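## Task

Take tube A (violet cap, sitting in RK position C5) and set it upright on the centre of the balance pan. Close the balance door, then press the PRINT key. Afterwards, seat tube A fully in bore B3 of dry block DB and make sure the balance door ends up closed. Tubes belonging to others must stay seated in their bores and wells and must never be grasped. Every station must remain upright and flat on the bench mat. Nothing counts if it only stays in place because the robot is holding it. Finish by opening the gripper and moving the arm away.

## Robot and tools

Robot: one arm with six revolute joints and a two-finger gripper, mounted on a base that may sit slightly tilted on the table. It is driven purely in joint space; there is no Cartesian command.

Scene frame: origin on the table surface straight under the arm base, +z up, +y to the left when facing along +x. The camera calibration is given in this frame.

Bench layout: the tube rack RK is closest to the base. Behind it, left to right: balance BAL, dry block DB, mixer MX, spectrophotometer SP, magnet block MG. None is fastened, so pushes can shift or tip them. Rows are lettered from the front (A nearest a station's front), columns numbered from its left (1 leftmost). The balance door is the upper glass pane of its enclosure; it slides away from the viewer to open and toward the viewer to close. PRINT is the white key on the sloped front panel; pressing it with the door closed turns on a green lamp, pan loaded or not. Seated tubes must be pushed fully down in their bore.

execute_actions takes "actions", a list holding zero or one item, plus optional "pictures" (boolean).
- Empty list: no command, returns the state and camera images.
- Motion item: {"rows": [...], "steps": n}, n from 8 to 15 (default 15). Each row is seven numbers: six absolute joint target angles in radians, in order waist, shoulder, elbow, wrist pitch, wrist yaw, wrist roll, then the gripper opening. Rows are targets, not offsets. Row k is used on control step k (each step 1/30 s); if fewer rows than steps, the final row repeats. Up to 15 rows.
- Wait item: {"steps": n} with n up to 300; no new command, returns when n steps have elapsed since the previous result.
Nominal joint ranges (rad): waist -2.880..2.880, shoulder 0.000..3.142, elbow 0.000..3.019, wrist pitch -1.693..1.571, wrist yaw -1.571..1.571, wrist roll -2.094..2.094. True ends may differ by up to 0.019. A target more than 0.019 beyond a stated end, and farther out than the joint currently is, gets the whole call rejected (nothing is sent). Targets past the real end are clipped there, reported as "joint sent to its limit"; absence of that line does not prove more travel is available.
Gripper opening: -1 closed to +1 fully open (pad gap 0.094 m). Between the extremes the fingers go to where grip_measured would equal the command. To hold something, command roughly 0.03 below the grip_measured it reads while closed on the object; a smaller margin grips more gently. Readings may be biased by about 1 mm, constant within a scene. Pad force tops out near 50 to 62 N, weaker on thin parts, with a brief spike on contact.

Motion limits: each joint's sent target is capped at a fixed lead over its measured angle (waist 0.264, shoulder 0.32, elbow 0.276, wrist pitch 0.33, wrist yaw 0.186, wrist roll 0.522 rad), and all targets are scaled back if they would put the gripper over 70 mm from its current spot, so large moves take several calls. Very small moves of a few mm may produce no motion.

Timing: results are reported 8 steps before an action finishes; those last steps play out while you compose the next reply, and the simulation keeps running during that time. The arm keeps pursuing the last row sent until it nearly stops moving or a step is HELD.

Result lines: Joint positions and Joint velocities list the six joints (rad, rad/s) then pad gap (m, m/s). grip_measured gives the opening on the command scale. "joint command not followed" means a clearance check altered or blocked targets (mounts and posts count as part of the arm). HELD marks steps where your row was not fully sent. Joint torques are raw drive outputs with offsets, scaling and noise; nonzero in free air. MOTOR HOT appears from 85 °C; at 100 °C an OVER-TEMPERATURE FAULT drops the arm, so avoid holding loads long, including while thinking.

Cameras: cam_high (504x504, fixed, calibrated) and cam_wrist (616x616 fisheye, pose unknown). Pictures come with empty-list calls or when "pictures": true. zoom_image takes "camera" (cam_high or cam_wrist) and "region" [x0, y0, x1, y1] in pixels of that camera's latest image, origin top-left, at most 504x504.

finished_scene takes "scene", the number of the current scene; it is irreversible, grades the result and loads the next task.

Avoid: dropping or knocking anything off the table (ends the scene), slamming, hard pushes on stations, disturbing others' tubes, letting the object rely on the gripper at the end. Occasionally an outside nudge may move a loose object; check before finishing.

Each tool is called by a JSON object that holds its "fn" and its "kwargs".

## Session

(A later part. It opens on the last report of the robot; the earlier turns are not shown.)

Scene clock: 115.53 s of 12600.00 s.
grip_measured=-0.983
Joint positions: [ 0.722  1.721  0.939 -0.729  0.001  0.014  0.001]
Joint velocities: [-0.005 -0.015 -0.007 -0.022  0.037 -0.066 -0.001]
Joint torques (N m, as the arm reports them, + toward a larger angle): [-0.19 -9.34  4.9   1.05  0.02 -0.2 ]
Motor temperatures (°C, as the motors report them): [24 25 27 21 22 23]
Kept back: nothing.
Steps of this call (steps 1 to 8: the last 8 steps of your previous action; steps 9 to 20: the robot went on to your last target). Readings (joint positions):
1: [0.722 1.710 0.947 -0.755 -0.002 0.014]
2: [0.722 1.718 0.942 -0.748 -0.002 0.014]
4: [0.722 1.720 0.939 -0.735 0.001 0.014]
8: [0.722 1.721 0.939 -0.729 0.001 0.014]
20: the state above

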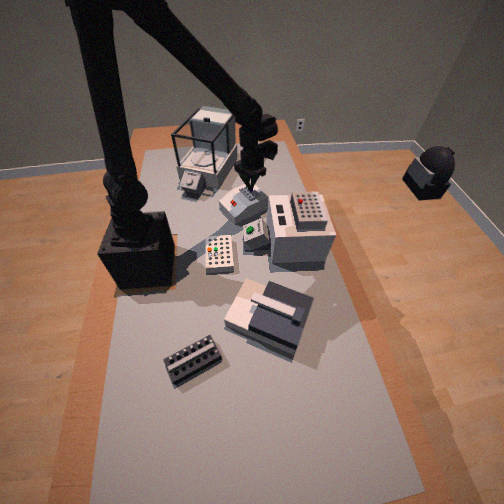

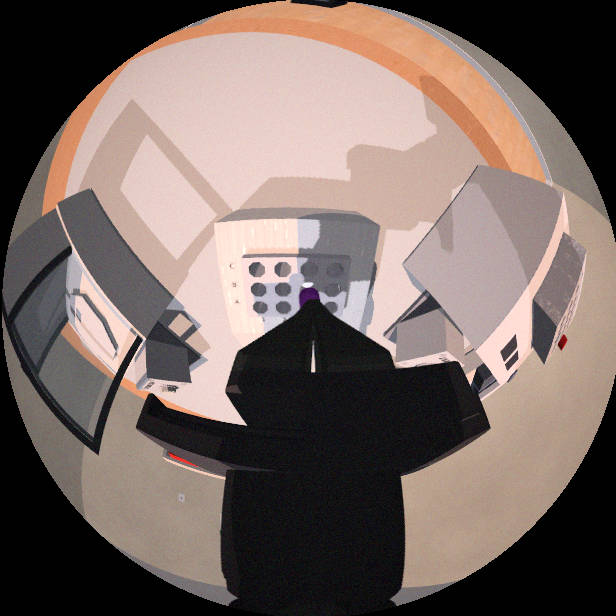

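{"fn": "execute_actions", "kwargs": {"actions": [{"rows":[[0.722,1.77,0.92,-0.7,0,0,-1],[0.722,1.785,0.91,-0.7,0,0,-1],[0.722,1.8,0.9,-0.7,0,0,-1]]}]}}

{"fn": "execute_actions", "kwargs": {"actions": [{"rows":[[0.722,1.72,0.96,-0.73,0,0,-1],[0.722,1.7,0.99,-0.77,0,0,-1],[0.722,1.68,1.01,-0.81,0,0,-1],[0.722,1.65,1.04,-0.88,0,0,-1],[0.722,1.62,1.07,-0.95,0,0,-1],[0.722,1.59,1.1,-1.02,0,0,-1],[0.722,1.56,1.13,-1.09,0,0,-1],[0.722,1.53,1.16,-1.16,0,0,-1],[0.722,1.5,1.19,-1.23,0,0,-1],[0.722,1.48,1.22,-1.29,0,0,-1],[0.722,1.46,1.25,-1.35,0,0,-1],[0.722,1.45,1.28,-1.4,0,0,-1],[0.722,1.45,1.31,-1.42,0,0,-1]]}]}}

{"fn": "execute_actions", "kwargs": {"actions": [{"rows":[[0.76,1.45,1.32,-1.42,0,0,-1],[0.81,1.45,1.33,-1.42,0,0,-1],[0.86,1.46,1.34,-1.43,0,0,-1],[0.91,1.47,1.35,-1.43,0,0,-1],[0.96,1.48,1.36,-1.43,0,0,-1],[1.01,1.49,1.37,-1.43,0,0,-1],[1.06,1.5,1.38,-1.43,0,0,-1],[1.11,1.51,1.39,-1.43,0,0,-1],[1.16,1.52,1.4,-1.43,0,0,-1],[1.21,1.53,1.41,-1.43,0,0,-1],[1.26,1.54,1.42,-1.43,0,0,-1],[1.3,1.55,1.43,-1.43,0,0,-1],[1.33,1.56,1.44,-1.43,0,0,-1]]}]}}

{"fn": "execute_actions", "kwargs": {"actions": [{"rows":[[1.33,1.59,1.47,-1.43,0,0,-1],[1.33,1.62,1.5,-1.42,0,0,-1],[1.33,1.65,1.53,-1.42,0,0,-1],[1.33,1.68,1.56,-1.41,0,0,-1],[1.33,1.71,1.59,-1.41,0,0,-1],[1.33,1.74,1.62,-1.4,0,0,-1],[1.33,1.77,1.65,-1.4,0,0,-1],[1.33,1.8,1.68,-1.4,0,0,-1],[1.33,1.83,1.71,-1.4,0,0,-1],[1.33,1.86,1.74,-1.4,0,0,-1],[1.33,1.89,1.765,-1.4,0,0,-1],[1.33,1.92,1.785,-1.39,0,0,-1]]}]}}

{"fn": "execute_actions", "kwargs": {"actions": [{"steps":22}], "pictures": true}}

Scene clock: 116.73 s of 12600.00 s.
grip_measured=-0.983
Joint positions: [ 0.722  1.722  0.935 -0.726  0.001  0.014  0.001]
Joint velocities: [-0.005 -0.024 -0.017 -0.032  0.051  0.007 -0.001]
Joint torques (N m, as the arm reports them, + toward a larger angle): [-0.16 -5.53  2.92  0.91  0.03 -0.2 ]
Motor temperatures (°C, as the motors report them): [24 25 27 21 22 23]
Steps of this call (steps 1 to 15: the robot went on to your last target; steps 16 to 29: nothing new was sent; steps 30 to 36: the first 7 steps of this action). Readings (joint positions):
30: [0.722 1.721 0.938 -0.728 0.001 0.014]
31: [0.722 1.722 0.937 -0.727 0.001 0.014]
33: [0.722 1.722 0.935 -0.726 0.001 0.014]
36: the state above

Scene clock: 117.23 s of 12600.00 s.
grip_measured=-0.983
Joint positions: [ 0.722  1.683  1.    -0.926  0.001  0.014  0.001]
Joint velocities: [-0.015 -0.493  0.457 -1.306 -0.007  0.022 -0.001]
Joint torques (N m, as the arm reports them, + toward a larger angle): [ -0.02 -15.45  10.06  -0.13   0.04  -0.14]
Motor temperatures (°C, as the motors report them): [24 25 27 21 22 23]
Steps of this call (steps 1 to 8: the last 8 steps of your previous action; steps 9 to 15: the first 7 steps of this action). Readings (joint positions):
9: [0.722 1.718 0.937 -0.727 0.001 0.014]
10: [0.722 1.717 0.940 -0.733 0.001 0.014]
12: [0.722 1.714 0.956 -0.786 0.001 0.014]
15: the state above

Scene clock: 117.73 s of 12600.00 s.
grip_measured=-0.983
Joint positions: [ 0.87   1.46   1.319 -1.403  0.004  0.014  0.001]
Joint velocities: [ 1.314  0.034  0.291 -0.017 -0.037 -0.022 -0.001]
Joint torques (N m, as the arm reports them, + toward a larger angle): [ 3.05 -9.25  9.29 -0.63 -0.03 -0.15]
Motor temperatures (°C, as the motors report them): [24 25 27 21 22 23]
Steps of this call (steps 1 to 8: the last 8 steps of your previous action; steps 9 to 15: the first 7 steps of this action). Readings (joint positions):
9: [0.722 1.507 1.194 -1.322 0.001 0.014]
10: [0.727 1.492 1.220 -1.351 0.002 0.014]
12: [0.760 1.469 1.269 -1.388 0.004 0.014]
15: the state above

Scene clock: 118.23 s of 12600.00 s.
grip_measured=-0.983
Joint positions: [ 1.364  1.707  1.549 -1.415 -0.004  0.013  0.001]
Joint velocities: [-0.161  0.855  0.989  0.051  0.007 -0.007  0.001]
Joint torques (N m, as the arm reports them, + toward a larger angle): [ -1.24 -14.45  10.82   0.32   0.17  -0.19]
Motor temperatures (°C, as the motors report them): [24 25 27 21 22 23]
Steps of this call (steps 1 to 8: the last 8 steps of your previous action; steps 9 to 15: the first 7 steps of this action). Readings (joint positions):
9: [1.309 1.556 1.383 -1.416 -0.001 0.014]
10: [1.340 1.575 1.400 -1.418 -0.004 0.013]
12: [1.370 1.622 1.450 -1.418 -0.005 0.013]
15: the state above

Scene clock: 118.97 s of 12600.00 s.
grip_measured=-0.983
Joint positions: [ 1.338  1.945  1.742 -1.391 -0.002  0.013  0.001]
Joint velocities: [-0.024  0.005 -0.007  0.017  0.037  0.051 -0.001]
Joint torques (N m, as the arm reports them, + toward a larger angle): [ -0.51 -19.86  10.96  -0.13   0.11  -0.18]
Motor temperatures (°C, as the motors report them): [24 25 27 21 22 23]
Kept back: nothing.
Steps of this call (steps 1 to 8: the last 8 steps of your previous action; steps 9 to 22: the robot went on to your last target). Readings (joint positions):
1: [1.359 1.738 1.583 -1.413 -0.004 0.013]
2: [1.354 1.768 1.616 -1.411 -0.003 0.013]
4: [1.345 1.828 1.677 -1.409 -0.002 0.013]
8: [1.338 1.921 1.742 -1.392 -0.002 0.013]
22: the state above

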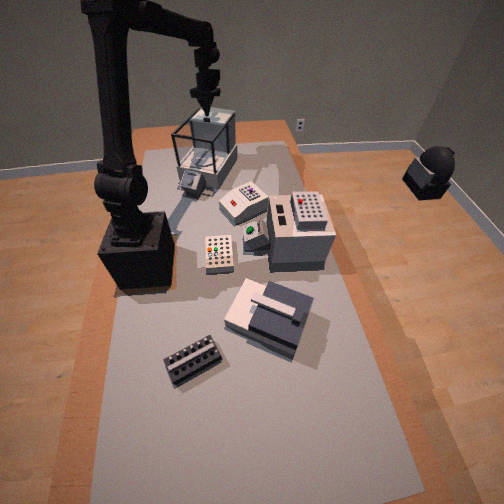

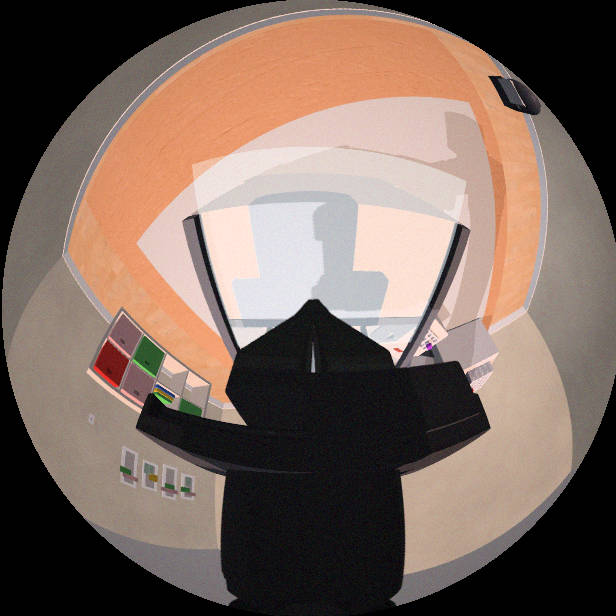

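{"fn": "execute_actions", "kwargs": {"actions": [{"rows":[[1.31,1.92,1.75,-1.365,0,0,-1],[1.31,1.91,1.745,-1.355,0,0,-1],[1.31,1.9,1.735,-1.35,0,0,-1],[1.31,1.89,1.72,-1.345,0,0,-1],[1.31,1.88,1.705,-1.34,0,0,-1],[1.31,1.87,1.688,-1.335,0,0,-1],[1.31,1.86,1.672,-1.33,0,0,-1],[1.31,1.85,1.655,-1.32,0,0,-1],[1.31,1.84,1.64,-1.315,0,0,-1],[1.31,1.83,1.623,-1.31,0,0,-1],[1.31,1.82,1.607,-1.3,0,0,-1],[1.31,1.81,1.59,-1.295,0,0,-1],[1.31,1.8,1.575,-1.29,0,0,-1],[1.31,1.79,1.56,-1.285,0,0,-1],[1.31,1.78,1.545,-1.28,0,0,-1]]}]}}

{"fn": "execute_actions", "kwargs": {"actions": [{"rows":[[1.31,1.77,1.53,-1.275,0,0,-1],[1.31,1.76,1.515,-1.27,0,0,-1],[1.31,1.75,1.5,-1.265,0,0,-1],[1.31,1.74,1.485,-1.26,0,0,-1],[1.31,1.73,1.47,-1.255,0,0,-1],[1.31,1.72,1.455,-1.25,0,0,-1],[1.31,1.71,1.44,-1.245,0,0,-1],[1.31,1.7,1.426,-1.24,0,0,-1],[1.31,1.69,1.412,-1.235,0,0,-1],[1.31,1.68,1.398,-1.23,0,0,-1],[1.31,1.67,1.384,-1.228,0,0,-1],[1.31,1.66,1.37,-1.225,0,0,-1],[1.31,1.65,1.356,-1.22,0,0,-1],[1.31,1.64,1.343,-1.217,0,0,-1],[1.31,1.63,1.33,-1.213,0,0,-1]]}], "pictures": true}}

{"fn": "execute_actions", "kwargs": {"actions": [{"rows":[[1.31,1.62,1.315,-1.21,0,0,-1],[1.31,1.61,1.3,-1.207,0,0,-1],[1.31,1.6,1.285,-1.204,0,0,-1],[1.31,1.59,1.27,-1.2,0,0,-1],[1.31,1.58,1.255,-1.198,0,0,-1],[1.31,1.57,1.24,-1.195,0,0,-1],[1.31,1.56,1.225,-1.19,0,0,-1],[1.31,1.553,1.21,-1.19,0,0,-1],[1.31,1.553,1.2,-1.19,0,0,-1],[1.31,1.553,1.19,-1.19,0,0,-1]]}]}}

{"fn": "execute_actions", "kwargs": {"actions": [{"steps":22}], "pictures": true}}

{"fn": "zoom_image", "kwargs": {"camera": "cam_high", "region": [150,80,280,210]}}

Scene clock: 120.50 s of 12600.00 s.
grip_measured=-0.983
Joint positions: [ 1.328  1.915  1.693 -1.346 -0.002  0.013  0.001]
Joint velocities: [-0.073 -0.317 -0.466  0.149  0.051  0.007  0.002]
Joint torques (N m, as the arm reports them, + toward a larger angle): [ -1.25 -20.36   8.     0.02   0.1   -0.18]
Motor temperatures (°C, as the motors report them): [24 25 28 21 22 23]
Steps of this call (steps 1 to 15: the robot went on to your last target; steps 16 to 39: nothing new was sent; steps 40 to 46: the first 7 steps of this action). Readings (joint positions):
40: [1.338 1.945 1.742 -1.389 -0.002 0.013]
41: [1.337 1.944 1.741 -1.383 -0.002 0.013]
43: [1.334 1.939 1.732 -1.365 -0.002 0.013]
46: the state above

Scene clock: 121.00 s of 12600.00 s.
grip_measured=-0.983
Joint positions: [ 1.323  1.745  1.463 -1.265 -0.002  0.013  0.001]
Joint velocities: [-0.015 -0.308 -0.457  0.11   0.037  0.066  0.   ]
Joint torques (N m, as the arm reports them, + toward a larger angle): [ -0.69 -16.84   7.69   0.21   0.1   -0.19]
Motor temperatures (°C, as the motors report them): [24 25 28 21 22 23]
Steps of this call (steps 1 to 8: the last 8 steps of your previous action; steps 9 to 15: the first 7 steps of this action). Readings (joint positions):
9: [1.323 1.811 1.556 -1.286 -0.002 0.013]
10: [1.323 1.800 1.542 -1.281 -0.002 0.013]
12: [1.323 1.777 1.511 -1.274 -0.002 0.013]
15: the state above

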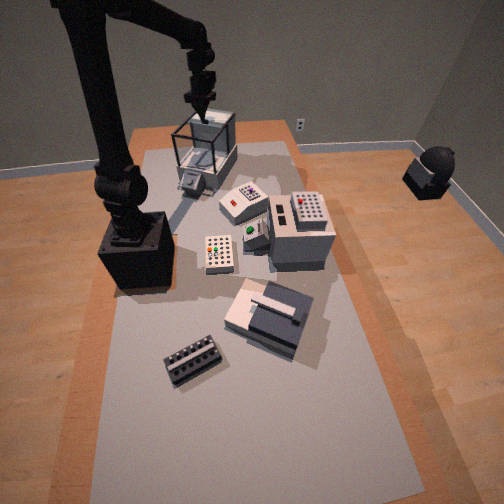

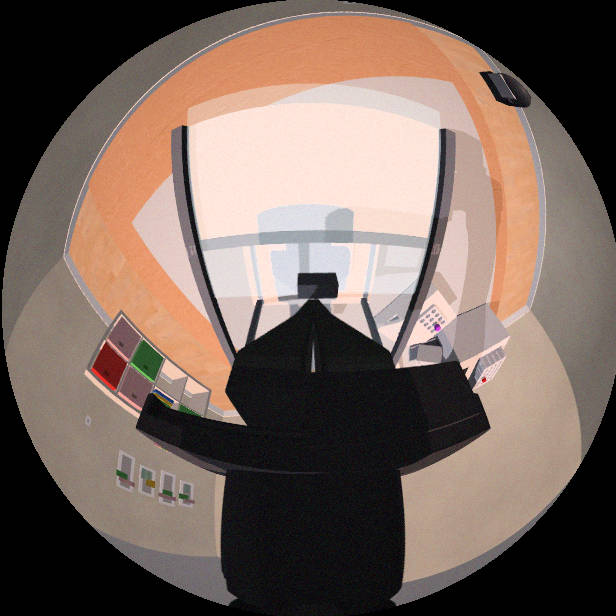

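Scene clock: 121.50 s of 12600.00 s.
grip_measured=-0.983
Joint positions: [ 1.323  1.601  1.244 -1.208 -0.002  0.013  0.001]
Joint velocities: [-0.005 -0.327 -0.437  0.105 -0.037 -0.007  0.002]
Joint torques (N m, as the arm reports them, + toward a larger angle): [ -0.7  -14.29   7.65   0.25   0.1   -0.18]
Motor temperatures (°C, as the motors report them): [24 25 28 21 22 23]
Steps of this call (steps 1 to 8: the last 8 steps of your previous action; steps 9 to 15: the first 7 steps of this action). Readings (joint positions):
9: [1.323 1.664 1.331 -1.228 -0.002 0.013]
10: [1.323 1.654 1.317 -1.224 -0.002 0.013]
12: [1.323 1.633 1.288 -1.217 -0.002 0.013]
15: the state above

Scene clock: 122.23 s of 12600.00 s.
grip_measured=-0.983
Joint positions: [ 1.323  1.564  1.18  -1.201 -0.002  0.013  0.001]
Joint velocities: [-0.015 -0.015 -0.007 -0.007  0.037  0.037 -0.   ]
Joint torques (N m, as the arm reports them, + toward a larger angle): [ -0.64 -13.12   7.76   0.21   0.1   -0.18]
Motor temperatures (°C, as the motors report them): [24 25 28 21 22 23]
Kept back: nothing.
Steps of this call (steps 1 to 8: the last 8 steps of your previous action; steps 9 to 22: the robot went on to your last target). Readings (joint positions):
1: [1.323 1.590 1.230 -1.205 -0.002 0.013]
2: [1.323 1.580 1.216 -1.204 -0.002 0.013]
4: [1.323 1.567 1.194 -1.203 -0.002 0.013]
8: [1.323 1.564 1.180 -1.203 -0.002 0.013]
22: the state above

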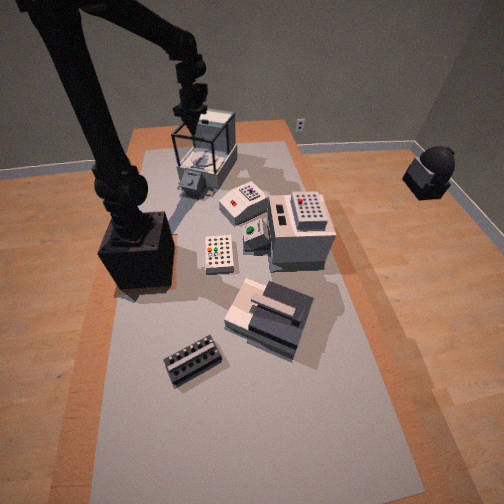

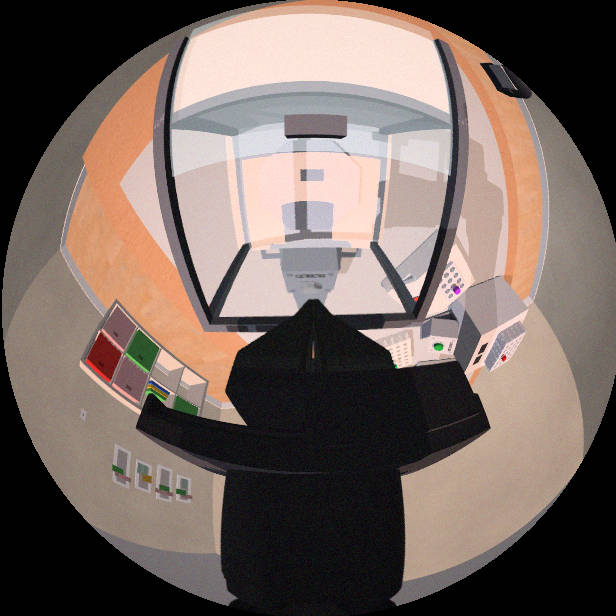

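Region (150, 80, 280, 210) of cam_high's 504x504 image, scaled by 3.877, with more detail than that image has.

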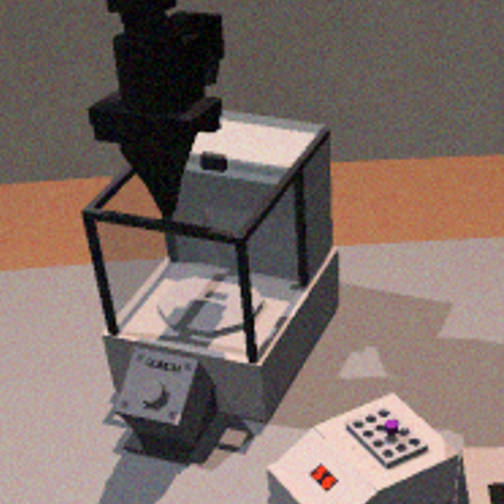

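{"fn": "execute_actions", "kwargs": {"actions": [{"rows":[[1.31,1.57,1.25,-1.22,0,0,-1],[1.31,1.58,1.31,-1.26,0,0,-1],[1.31,1.6,1.37,-1.3,0,0,-1],[1.31,1.63,1.43,-1.33,0,0,-1],[1.31,1.66,1.48,-1.35,0,0,-1],[1.31,1.69,1.53,-1.37,0,0,-1],[1.31,1.72,1.57,-1.38,0,0,-1],[1.31,1.75,1.61,-1.39,0,0,-1],[1.31,1.78,1.65,-1.39,0,0,-1],[1.31,1.81,1.68,-1.39,0,0,-1],[1.31,1.84,1.71,-1.39,0,0,-1],[1.31,1.87,1.74,-1.39,0,0,-1],[1.31,1.9,1.765,-1.39,0,0,-1],[1.31,1.92,1.785,-1.38,0,0,-1]]}]}}

{"fn": "execute_actions", "kwargs": {"actions": [{"steps":22}]}}

{"fn": "execute_actions", "kwargs": {"actions": [{"rows":[[1.31,1.92,1.745,-1.36,0,0,-1],[1.31,1.91,1.735,-1.35,0,0,-1],[1.31,1.9,1.72,-1.34,0,0,-1],[1.31,1.89,1.7,-1.33,0,0,-1],[1.31,1.88,1.68,-1.32,0,0,-1],[1.31,1.87,1.66,-1.31,0,0,-1],[1.31,1.86,1.64,-1.305,0,0,-1],[1.31,1.85,1.62,-1.3,0,0,-1],[1.31,1.84,1.602,-1.29,0,0,-1],[1.31,1.83,1.585,-1.285,0,0,-1],[1.31,1.82,1.568,-1.28,0,0,-1],[1.31,1.81,1.55,-1.275,0,0,-1],[1.31,1.8,1.535,-1.27,0,0,-1],[1.31,1.79,1.52,-1.265,0,0,-1],[1.31,1.78,1.505,-1.26,0,0,-1]]}]}}

{"fn": "execute_actions", "kwargs": {"actions": [{"rows":[[1.31,1.77,1.49,-1.255,0,0,-1],[1.31,1.76,1.475,-1.25,0,0,-1],[1.31,1.75,1.46,-1.245,0,0,-1],[1.31,1.74,1.445,-1.24,0,0,-1],[1.31,1.73,1.43,-1.235,0,0,-1],[1.31,1.72,1.415,-1.23,0,0,-1],[1.31,1.71,1.4,-1.225,0,0,-1],[1.31,1.7,1.387,-1.22,0,0,-1],[1.31,1.69,1.374,-1.215,0,0,-1],[1.31,1.68,1.36,-1.21,0,0,-1],[1.31,1.67,1.347,-1.208,0,0,-1],[1.31,1.66,1.334,-1.205,0,0,-1],[1.31,1.65,1.321,-1.2,0,0,-1],[1.31,1.64,1.308,-1.197,0,0,-1],[1.31,1.63,1.295,-1.193,0,0,-1]]}]}}

{"fn": "execute_actions", "kwargs": {"actions": [{"rows":[[1.31,1.62,1.282,-1.19,0,0,-1],[1.31,1.61,1.27,-1.19,0,0,-1],[1.31,1.6,1.257,-1.19,0,0,-1],[1.31,1.59,1.245,-1.19,0,0,-1],[1.31,1.58,1.232,-1.19,0,0,-1],[1.31,1.57,1.22,-1.19,0,0,-1],[1.31,1.56,1.207,-1.19,0,0,-1],[1.31,1.553,1.195,-1.19,0,0,-1],[1.31,1.553,1.185,-1.19,0,0,-1]]}]}}

{"fn": "execute_actions", "kwargs": {"actions": [{"steps":22}], "pictures": true}}

{"fn": "zoom_image", "kwargs": {"camera": "cam_high", "region": [150,80,280,210]}}

Scene clock: 123.67 s of 12600.00 s.
grip_measured=-0.983
Joint positions: [ 1.323  1.656  1.413 -1.343 -0.002  0.013  0.001]
Joint velocities: [-0.005  0.796  1.819 -0.505 -0.037 -0.022 -0.   ]
Joint torques (N m, as the arm reports them, + toward a larger angle): [ -0.66 -12.72  11.06  -0.07   0.1   -0.19]
Motor temperatures (°C, as the motors report them): [24 25 28 21 22 23]
Steps of this call (steps 1 to 15: the robot went on to your last target; steps 16 to 36: nothing new was sent; steps 37 to 43: the first 7 steps of this action). Readings (joint positions):
37: [1.323 1.564 1.182 -1.203 -0.002 0.013]
38: [1.323 1.567 1.192 -1.216 -0.002 0.013]
40: [1.323 1.590 1.251 -1.275 -0.002 0.013]
43: the state above

Scene clock: 124.40 s of 12600.00 s.
grip_measured=-0.983
Joint positions: [ 1.323  1.945  1.752 -1.373 -0.002  0.013  0.001]
Joint velocities: [-0.005 -0.015 -0.017  0.002  0.007  0.007 -0.001]
Joint torques (N m, as the arm reports them, + toward a larger angle): [ -0.83 -20.08  10.14  -0.4    0.1   -0.19]
Motor temperatures (°C, as the motors report them): [24 25 28 21 22 23]
Kept back: nothing.
Steps of this call (steps 1 to 8: the last 8 steps of your previous action; steps 9 to 22: the robot went on to your last target). Readings (joint positions):
1: [1.323 1.684 1.475 -1.357 -0.002 0.013]
2: [1.323 1.713 1.534 -1.365 -0.002 0.013]
4: [1.323 1.767 1.630 -1.369 -0.002 0.013]
8: [1.323 1.870 1.743 -1.371 -0.002 0.013]
22: the state above

Scene clock: 124.63 s of 12600.00 s.
grip_measured=-0.983
Joint positions: [ 1.323  1.907  1.673 -1.326 -0.002  0.013  0.001]
Joint velocities: [ 0.005 -0.386 -0.51   0.242  0.037 -0.007  0.001]
Joint torques (N m, as the arm reports them, + toward a larger angle): [ -0.69 -19.21   7.42  -0.07   0.09  -0.19]
Motor temperatures (°C, as the motors report them): [24 25 28 21 22 23]
Steps of this call (steps 1 to 7: the first 7 steps of this action). Readings (joint positions):
1: [1.323 1.945 1.750 -1.372 -0.002 0.013]
2: [1.323 1.944 1.746 -1.368 -0.002 0.013]
4: [1.323 1.935 1.724 -1.353 -0.002 0.013]
7: the state above

Scene clock: 125.13 s of 12600.00 s.
grip_measured=-0.983
Joint positions: [ 1.323  1.748  1.428 -1.236 -0.002  0.013  0.001]
Joint velocities: [-0.005 -0.317 -0.422  0.129 -0.037 -0.007  0.   ]
Joint torques (N m, as the arm reports them, + toward a larger angle): [ -0.74 -16.78   7.16  -0.18   0.1   -0.18]
Motor temperatures (°C, as the motors report them): [24 25 28 21 22 23]
Steps of this call (steps 1 to 8: the last 8 steps of your previous action; steps 9 to 15: the first 7 steps of this action). Readings (joint positions):
9: [1.323 1.807 1.516 -1.269 -0.002 0.013]
10: [1.323 1.797 1.502 -1.262 -0.002 0.013]
12: [1.323 1.778 1.473 -1.251 -0.002 0.013]
15: the state above

Scene clock: 125.63 s of 12600.00 s.
grip_measured=-0.983
Joint positions: [ 1.323  1.598  1.23  -1.191 -0.002  0.013  0.001]
Joint velocities: [ 0.005 -0.308 -0.349 -0.002  0.007 -0.095 -0.   ]
Joint torques (N m, as the arm reports them, + toward a larger angle): [ -0.63 -14.62   7.    -0.11   0.1   -0.19]
Motor temperatures (°C, as the motors report them): [24 25 28 21 22 23]
Steps of this call (steps 1 to 8: the last 8 steps of your previous action; steps 9 to 15: the first 7 steps of this action). Readings (joint positions):
9: [1.323 1.659 1.305 -1.198 -0.002 0.013]
10: [1.323 1.649 1.292 -1.195 -0.002 0.013]
12: [1.323 1.629 1.267 -1.192 -0.002 0.013]
15: the state above

Scene clock: 126.37 s of 12600.00 s.
grip_measured=-0.983
Joint positions: [ 1.323  1.562  1.195 -1.18  -0.002  0.013  0.001]
Joint velocities: [ 0.005 -0.015  0.002  0.007  0.007  0.007  0.001]
Joint torques (N m, as the arm reports them, + toward a larger angle): [ -0.59 -13.02   6.48  -0.41   0.1   -0.18]
Motor temperatures (°C, as the motors report them): [24 25 28 21 22 23]
Kept back: nothing.
Steps of this call (steps 1 to 8: the last 8 steps of your previous action; steps 9 to 22: the robot went on to your last target). Readings (joint positions):
1: [1.323 1.588 1.218 -1.191 -0.002 0.013]
2: [1.323 1.578 1.206 -1.191 -0.002 0.013]
4: [1.323 1.567 1.198 -1.181 -0.002 0.013]
8: [1.323 1.562 1.195 -1.180 -0.002 0.013]
22: the state above

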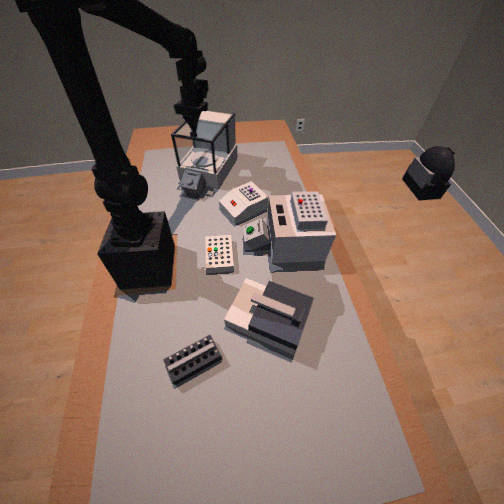

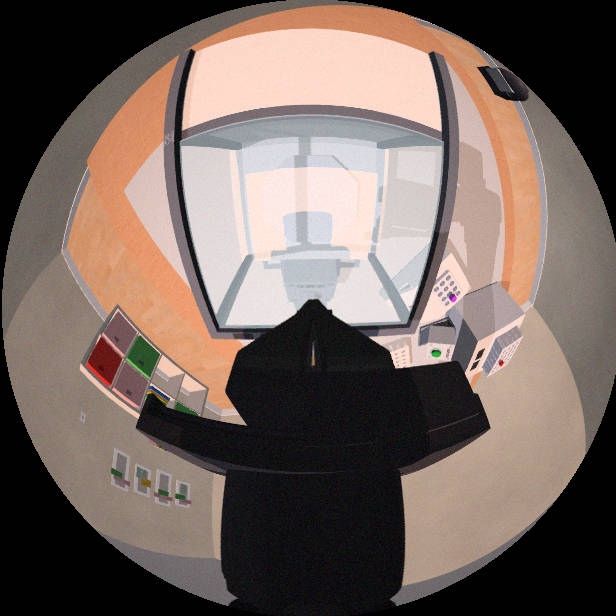

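Region (150, 80, 280, 210) of cam_high's 504x504 image, scaled by 3.877, with more detail than that image has.

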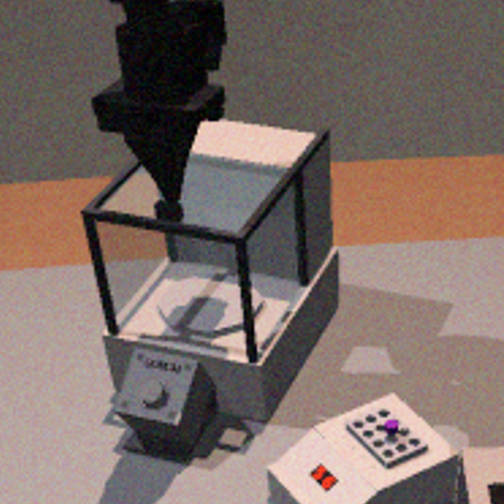

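Shut. Lift clear.

{"fn": "execute_actions", "kwargs": {"actions": [{"rows":[[1.31,1.56,1.24,-1.19,0,0,-1],[1.31,1.56,1.27,-1.22,0,0,-1],[1.31,1.55,1.3,-1.26,0,0,-1],[1.31,1.53,1.32,-1.3,0,0,-1],[1.31,1.5,1.33,-1.35,0,0,-1],[1.31,1.46,1.32,-1.4,0,0,-1],[1.31,1.42,1.29,-1.42,0,0,-1],[1.31,1.38,1.26,-1.42,0,0,-1],[1.31,1.34,1.22,-1.42,0,0,-1],[1.31,1.3,1.18,-1.42,0,0,-1],[1.31,1.25,1.14,-1.42,0,0,-1]]}]}}

{"fn": "execute_actions", "kwargs": {"actions": [{"steps":22}]}}

{"fn": "finished_scene", "kwargs": {"scene": 1}}

Scene clock: 127.00 s of 12600.00 s.
grip_measured=-0.983
Joint positions: [ 1.323  1.538  1.258 -1.331 -0.002  0.013  0.001]
Joint velocities: [-0.005 -0.611 -0.007 -0.808 -0.037 -0.022 -0.   ]
Joint torques (N m, as the arm reports them, + toward a larger angle): [ -0.57 -18.43   9.38  -0.85   0.1   -0.18]
Motor temperatures (°C, as the motors report them): [24 25 28 21 22 23]
Steps of this call (steps 1 to 12: the robot went on to your last target; steps 13 to 19: the first 7 steps of this action). Readings (joint positions):
13: [1.323 1.562 1.196 -1.180 -0.002 0.013]
14: [1.323 1.562 1.199 -1.185 -0.002 0.013]
16: [1.323 1.564 1.222 -1.228 -0.002 0.013]
19: the state above

Scene clock: 127.73 s of 12600.00 s.
grip_measured=-0.983
Joint positions: [ 1.323  1.257  1.128 -1.421 -0.002  0.013  0.001]
Joint velocities: [ 0.005  0.005 -0.002  0.007 -0.022 -0.022 -0.001]
Joint torques (N m, as the arm reports them, + toward a larger angle): [-0.56 -8.86  8.63 -0.14  0.1  -0.19]
Motor temperatures (°C, as the motors report them): [24 25 28 21 22 23]
Kept back: nothing.
Steps of this call (steps 1 to 8: the last 8 steps of your previous action; steps 9 to 22: the robot went on to your last target). Readings (joint positions):
1: [1.323 1.512 1.256 -1.357 -0.002 0.013]
2: [1.323 1.478 1.245 -1.375 -0.002 0.013]
4: [1.323 1.382 1.199 -1.389 -0.002 0.013]
8: [1.323 1.218 1.138 -1.420 -0.002 0.013]
22: the state above

The scene is finished: the task was done.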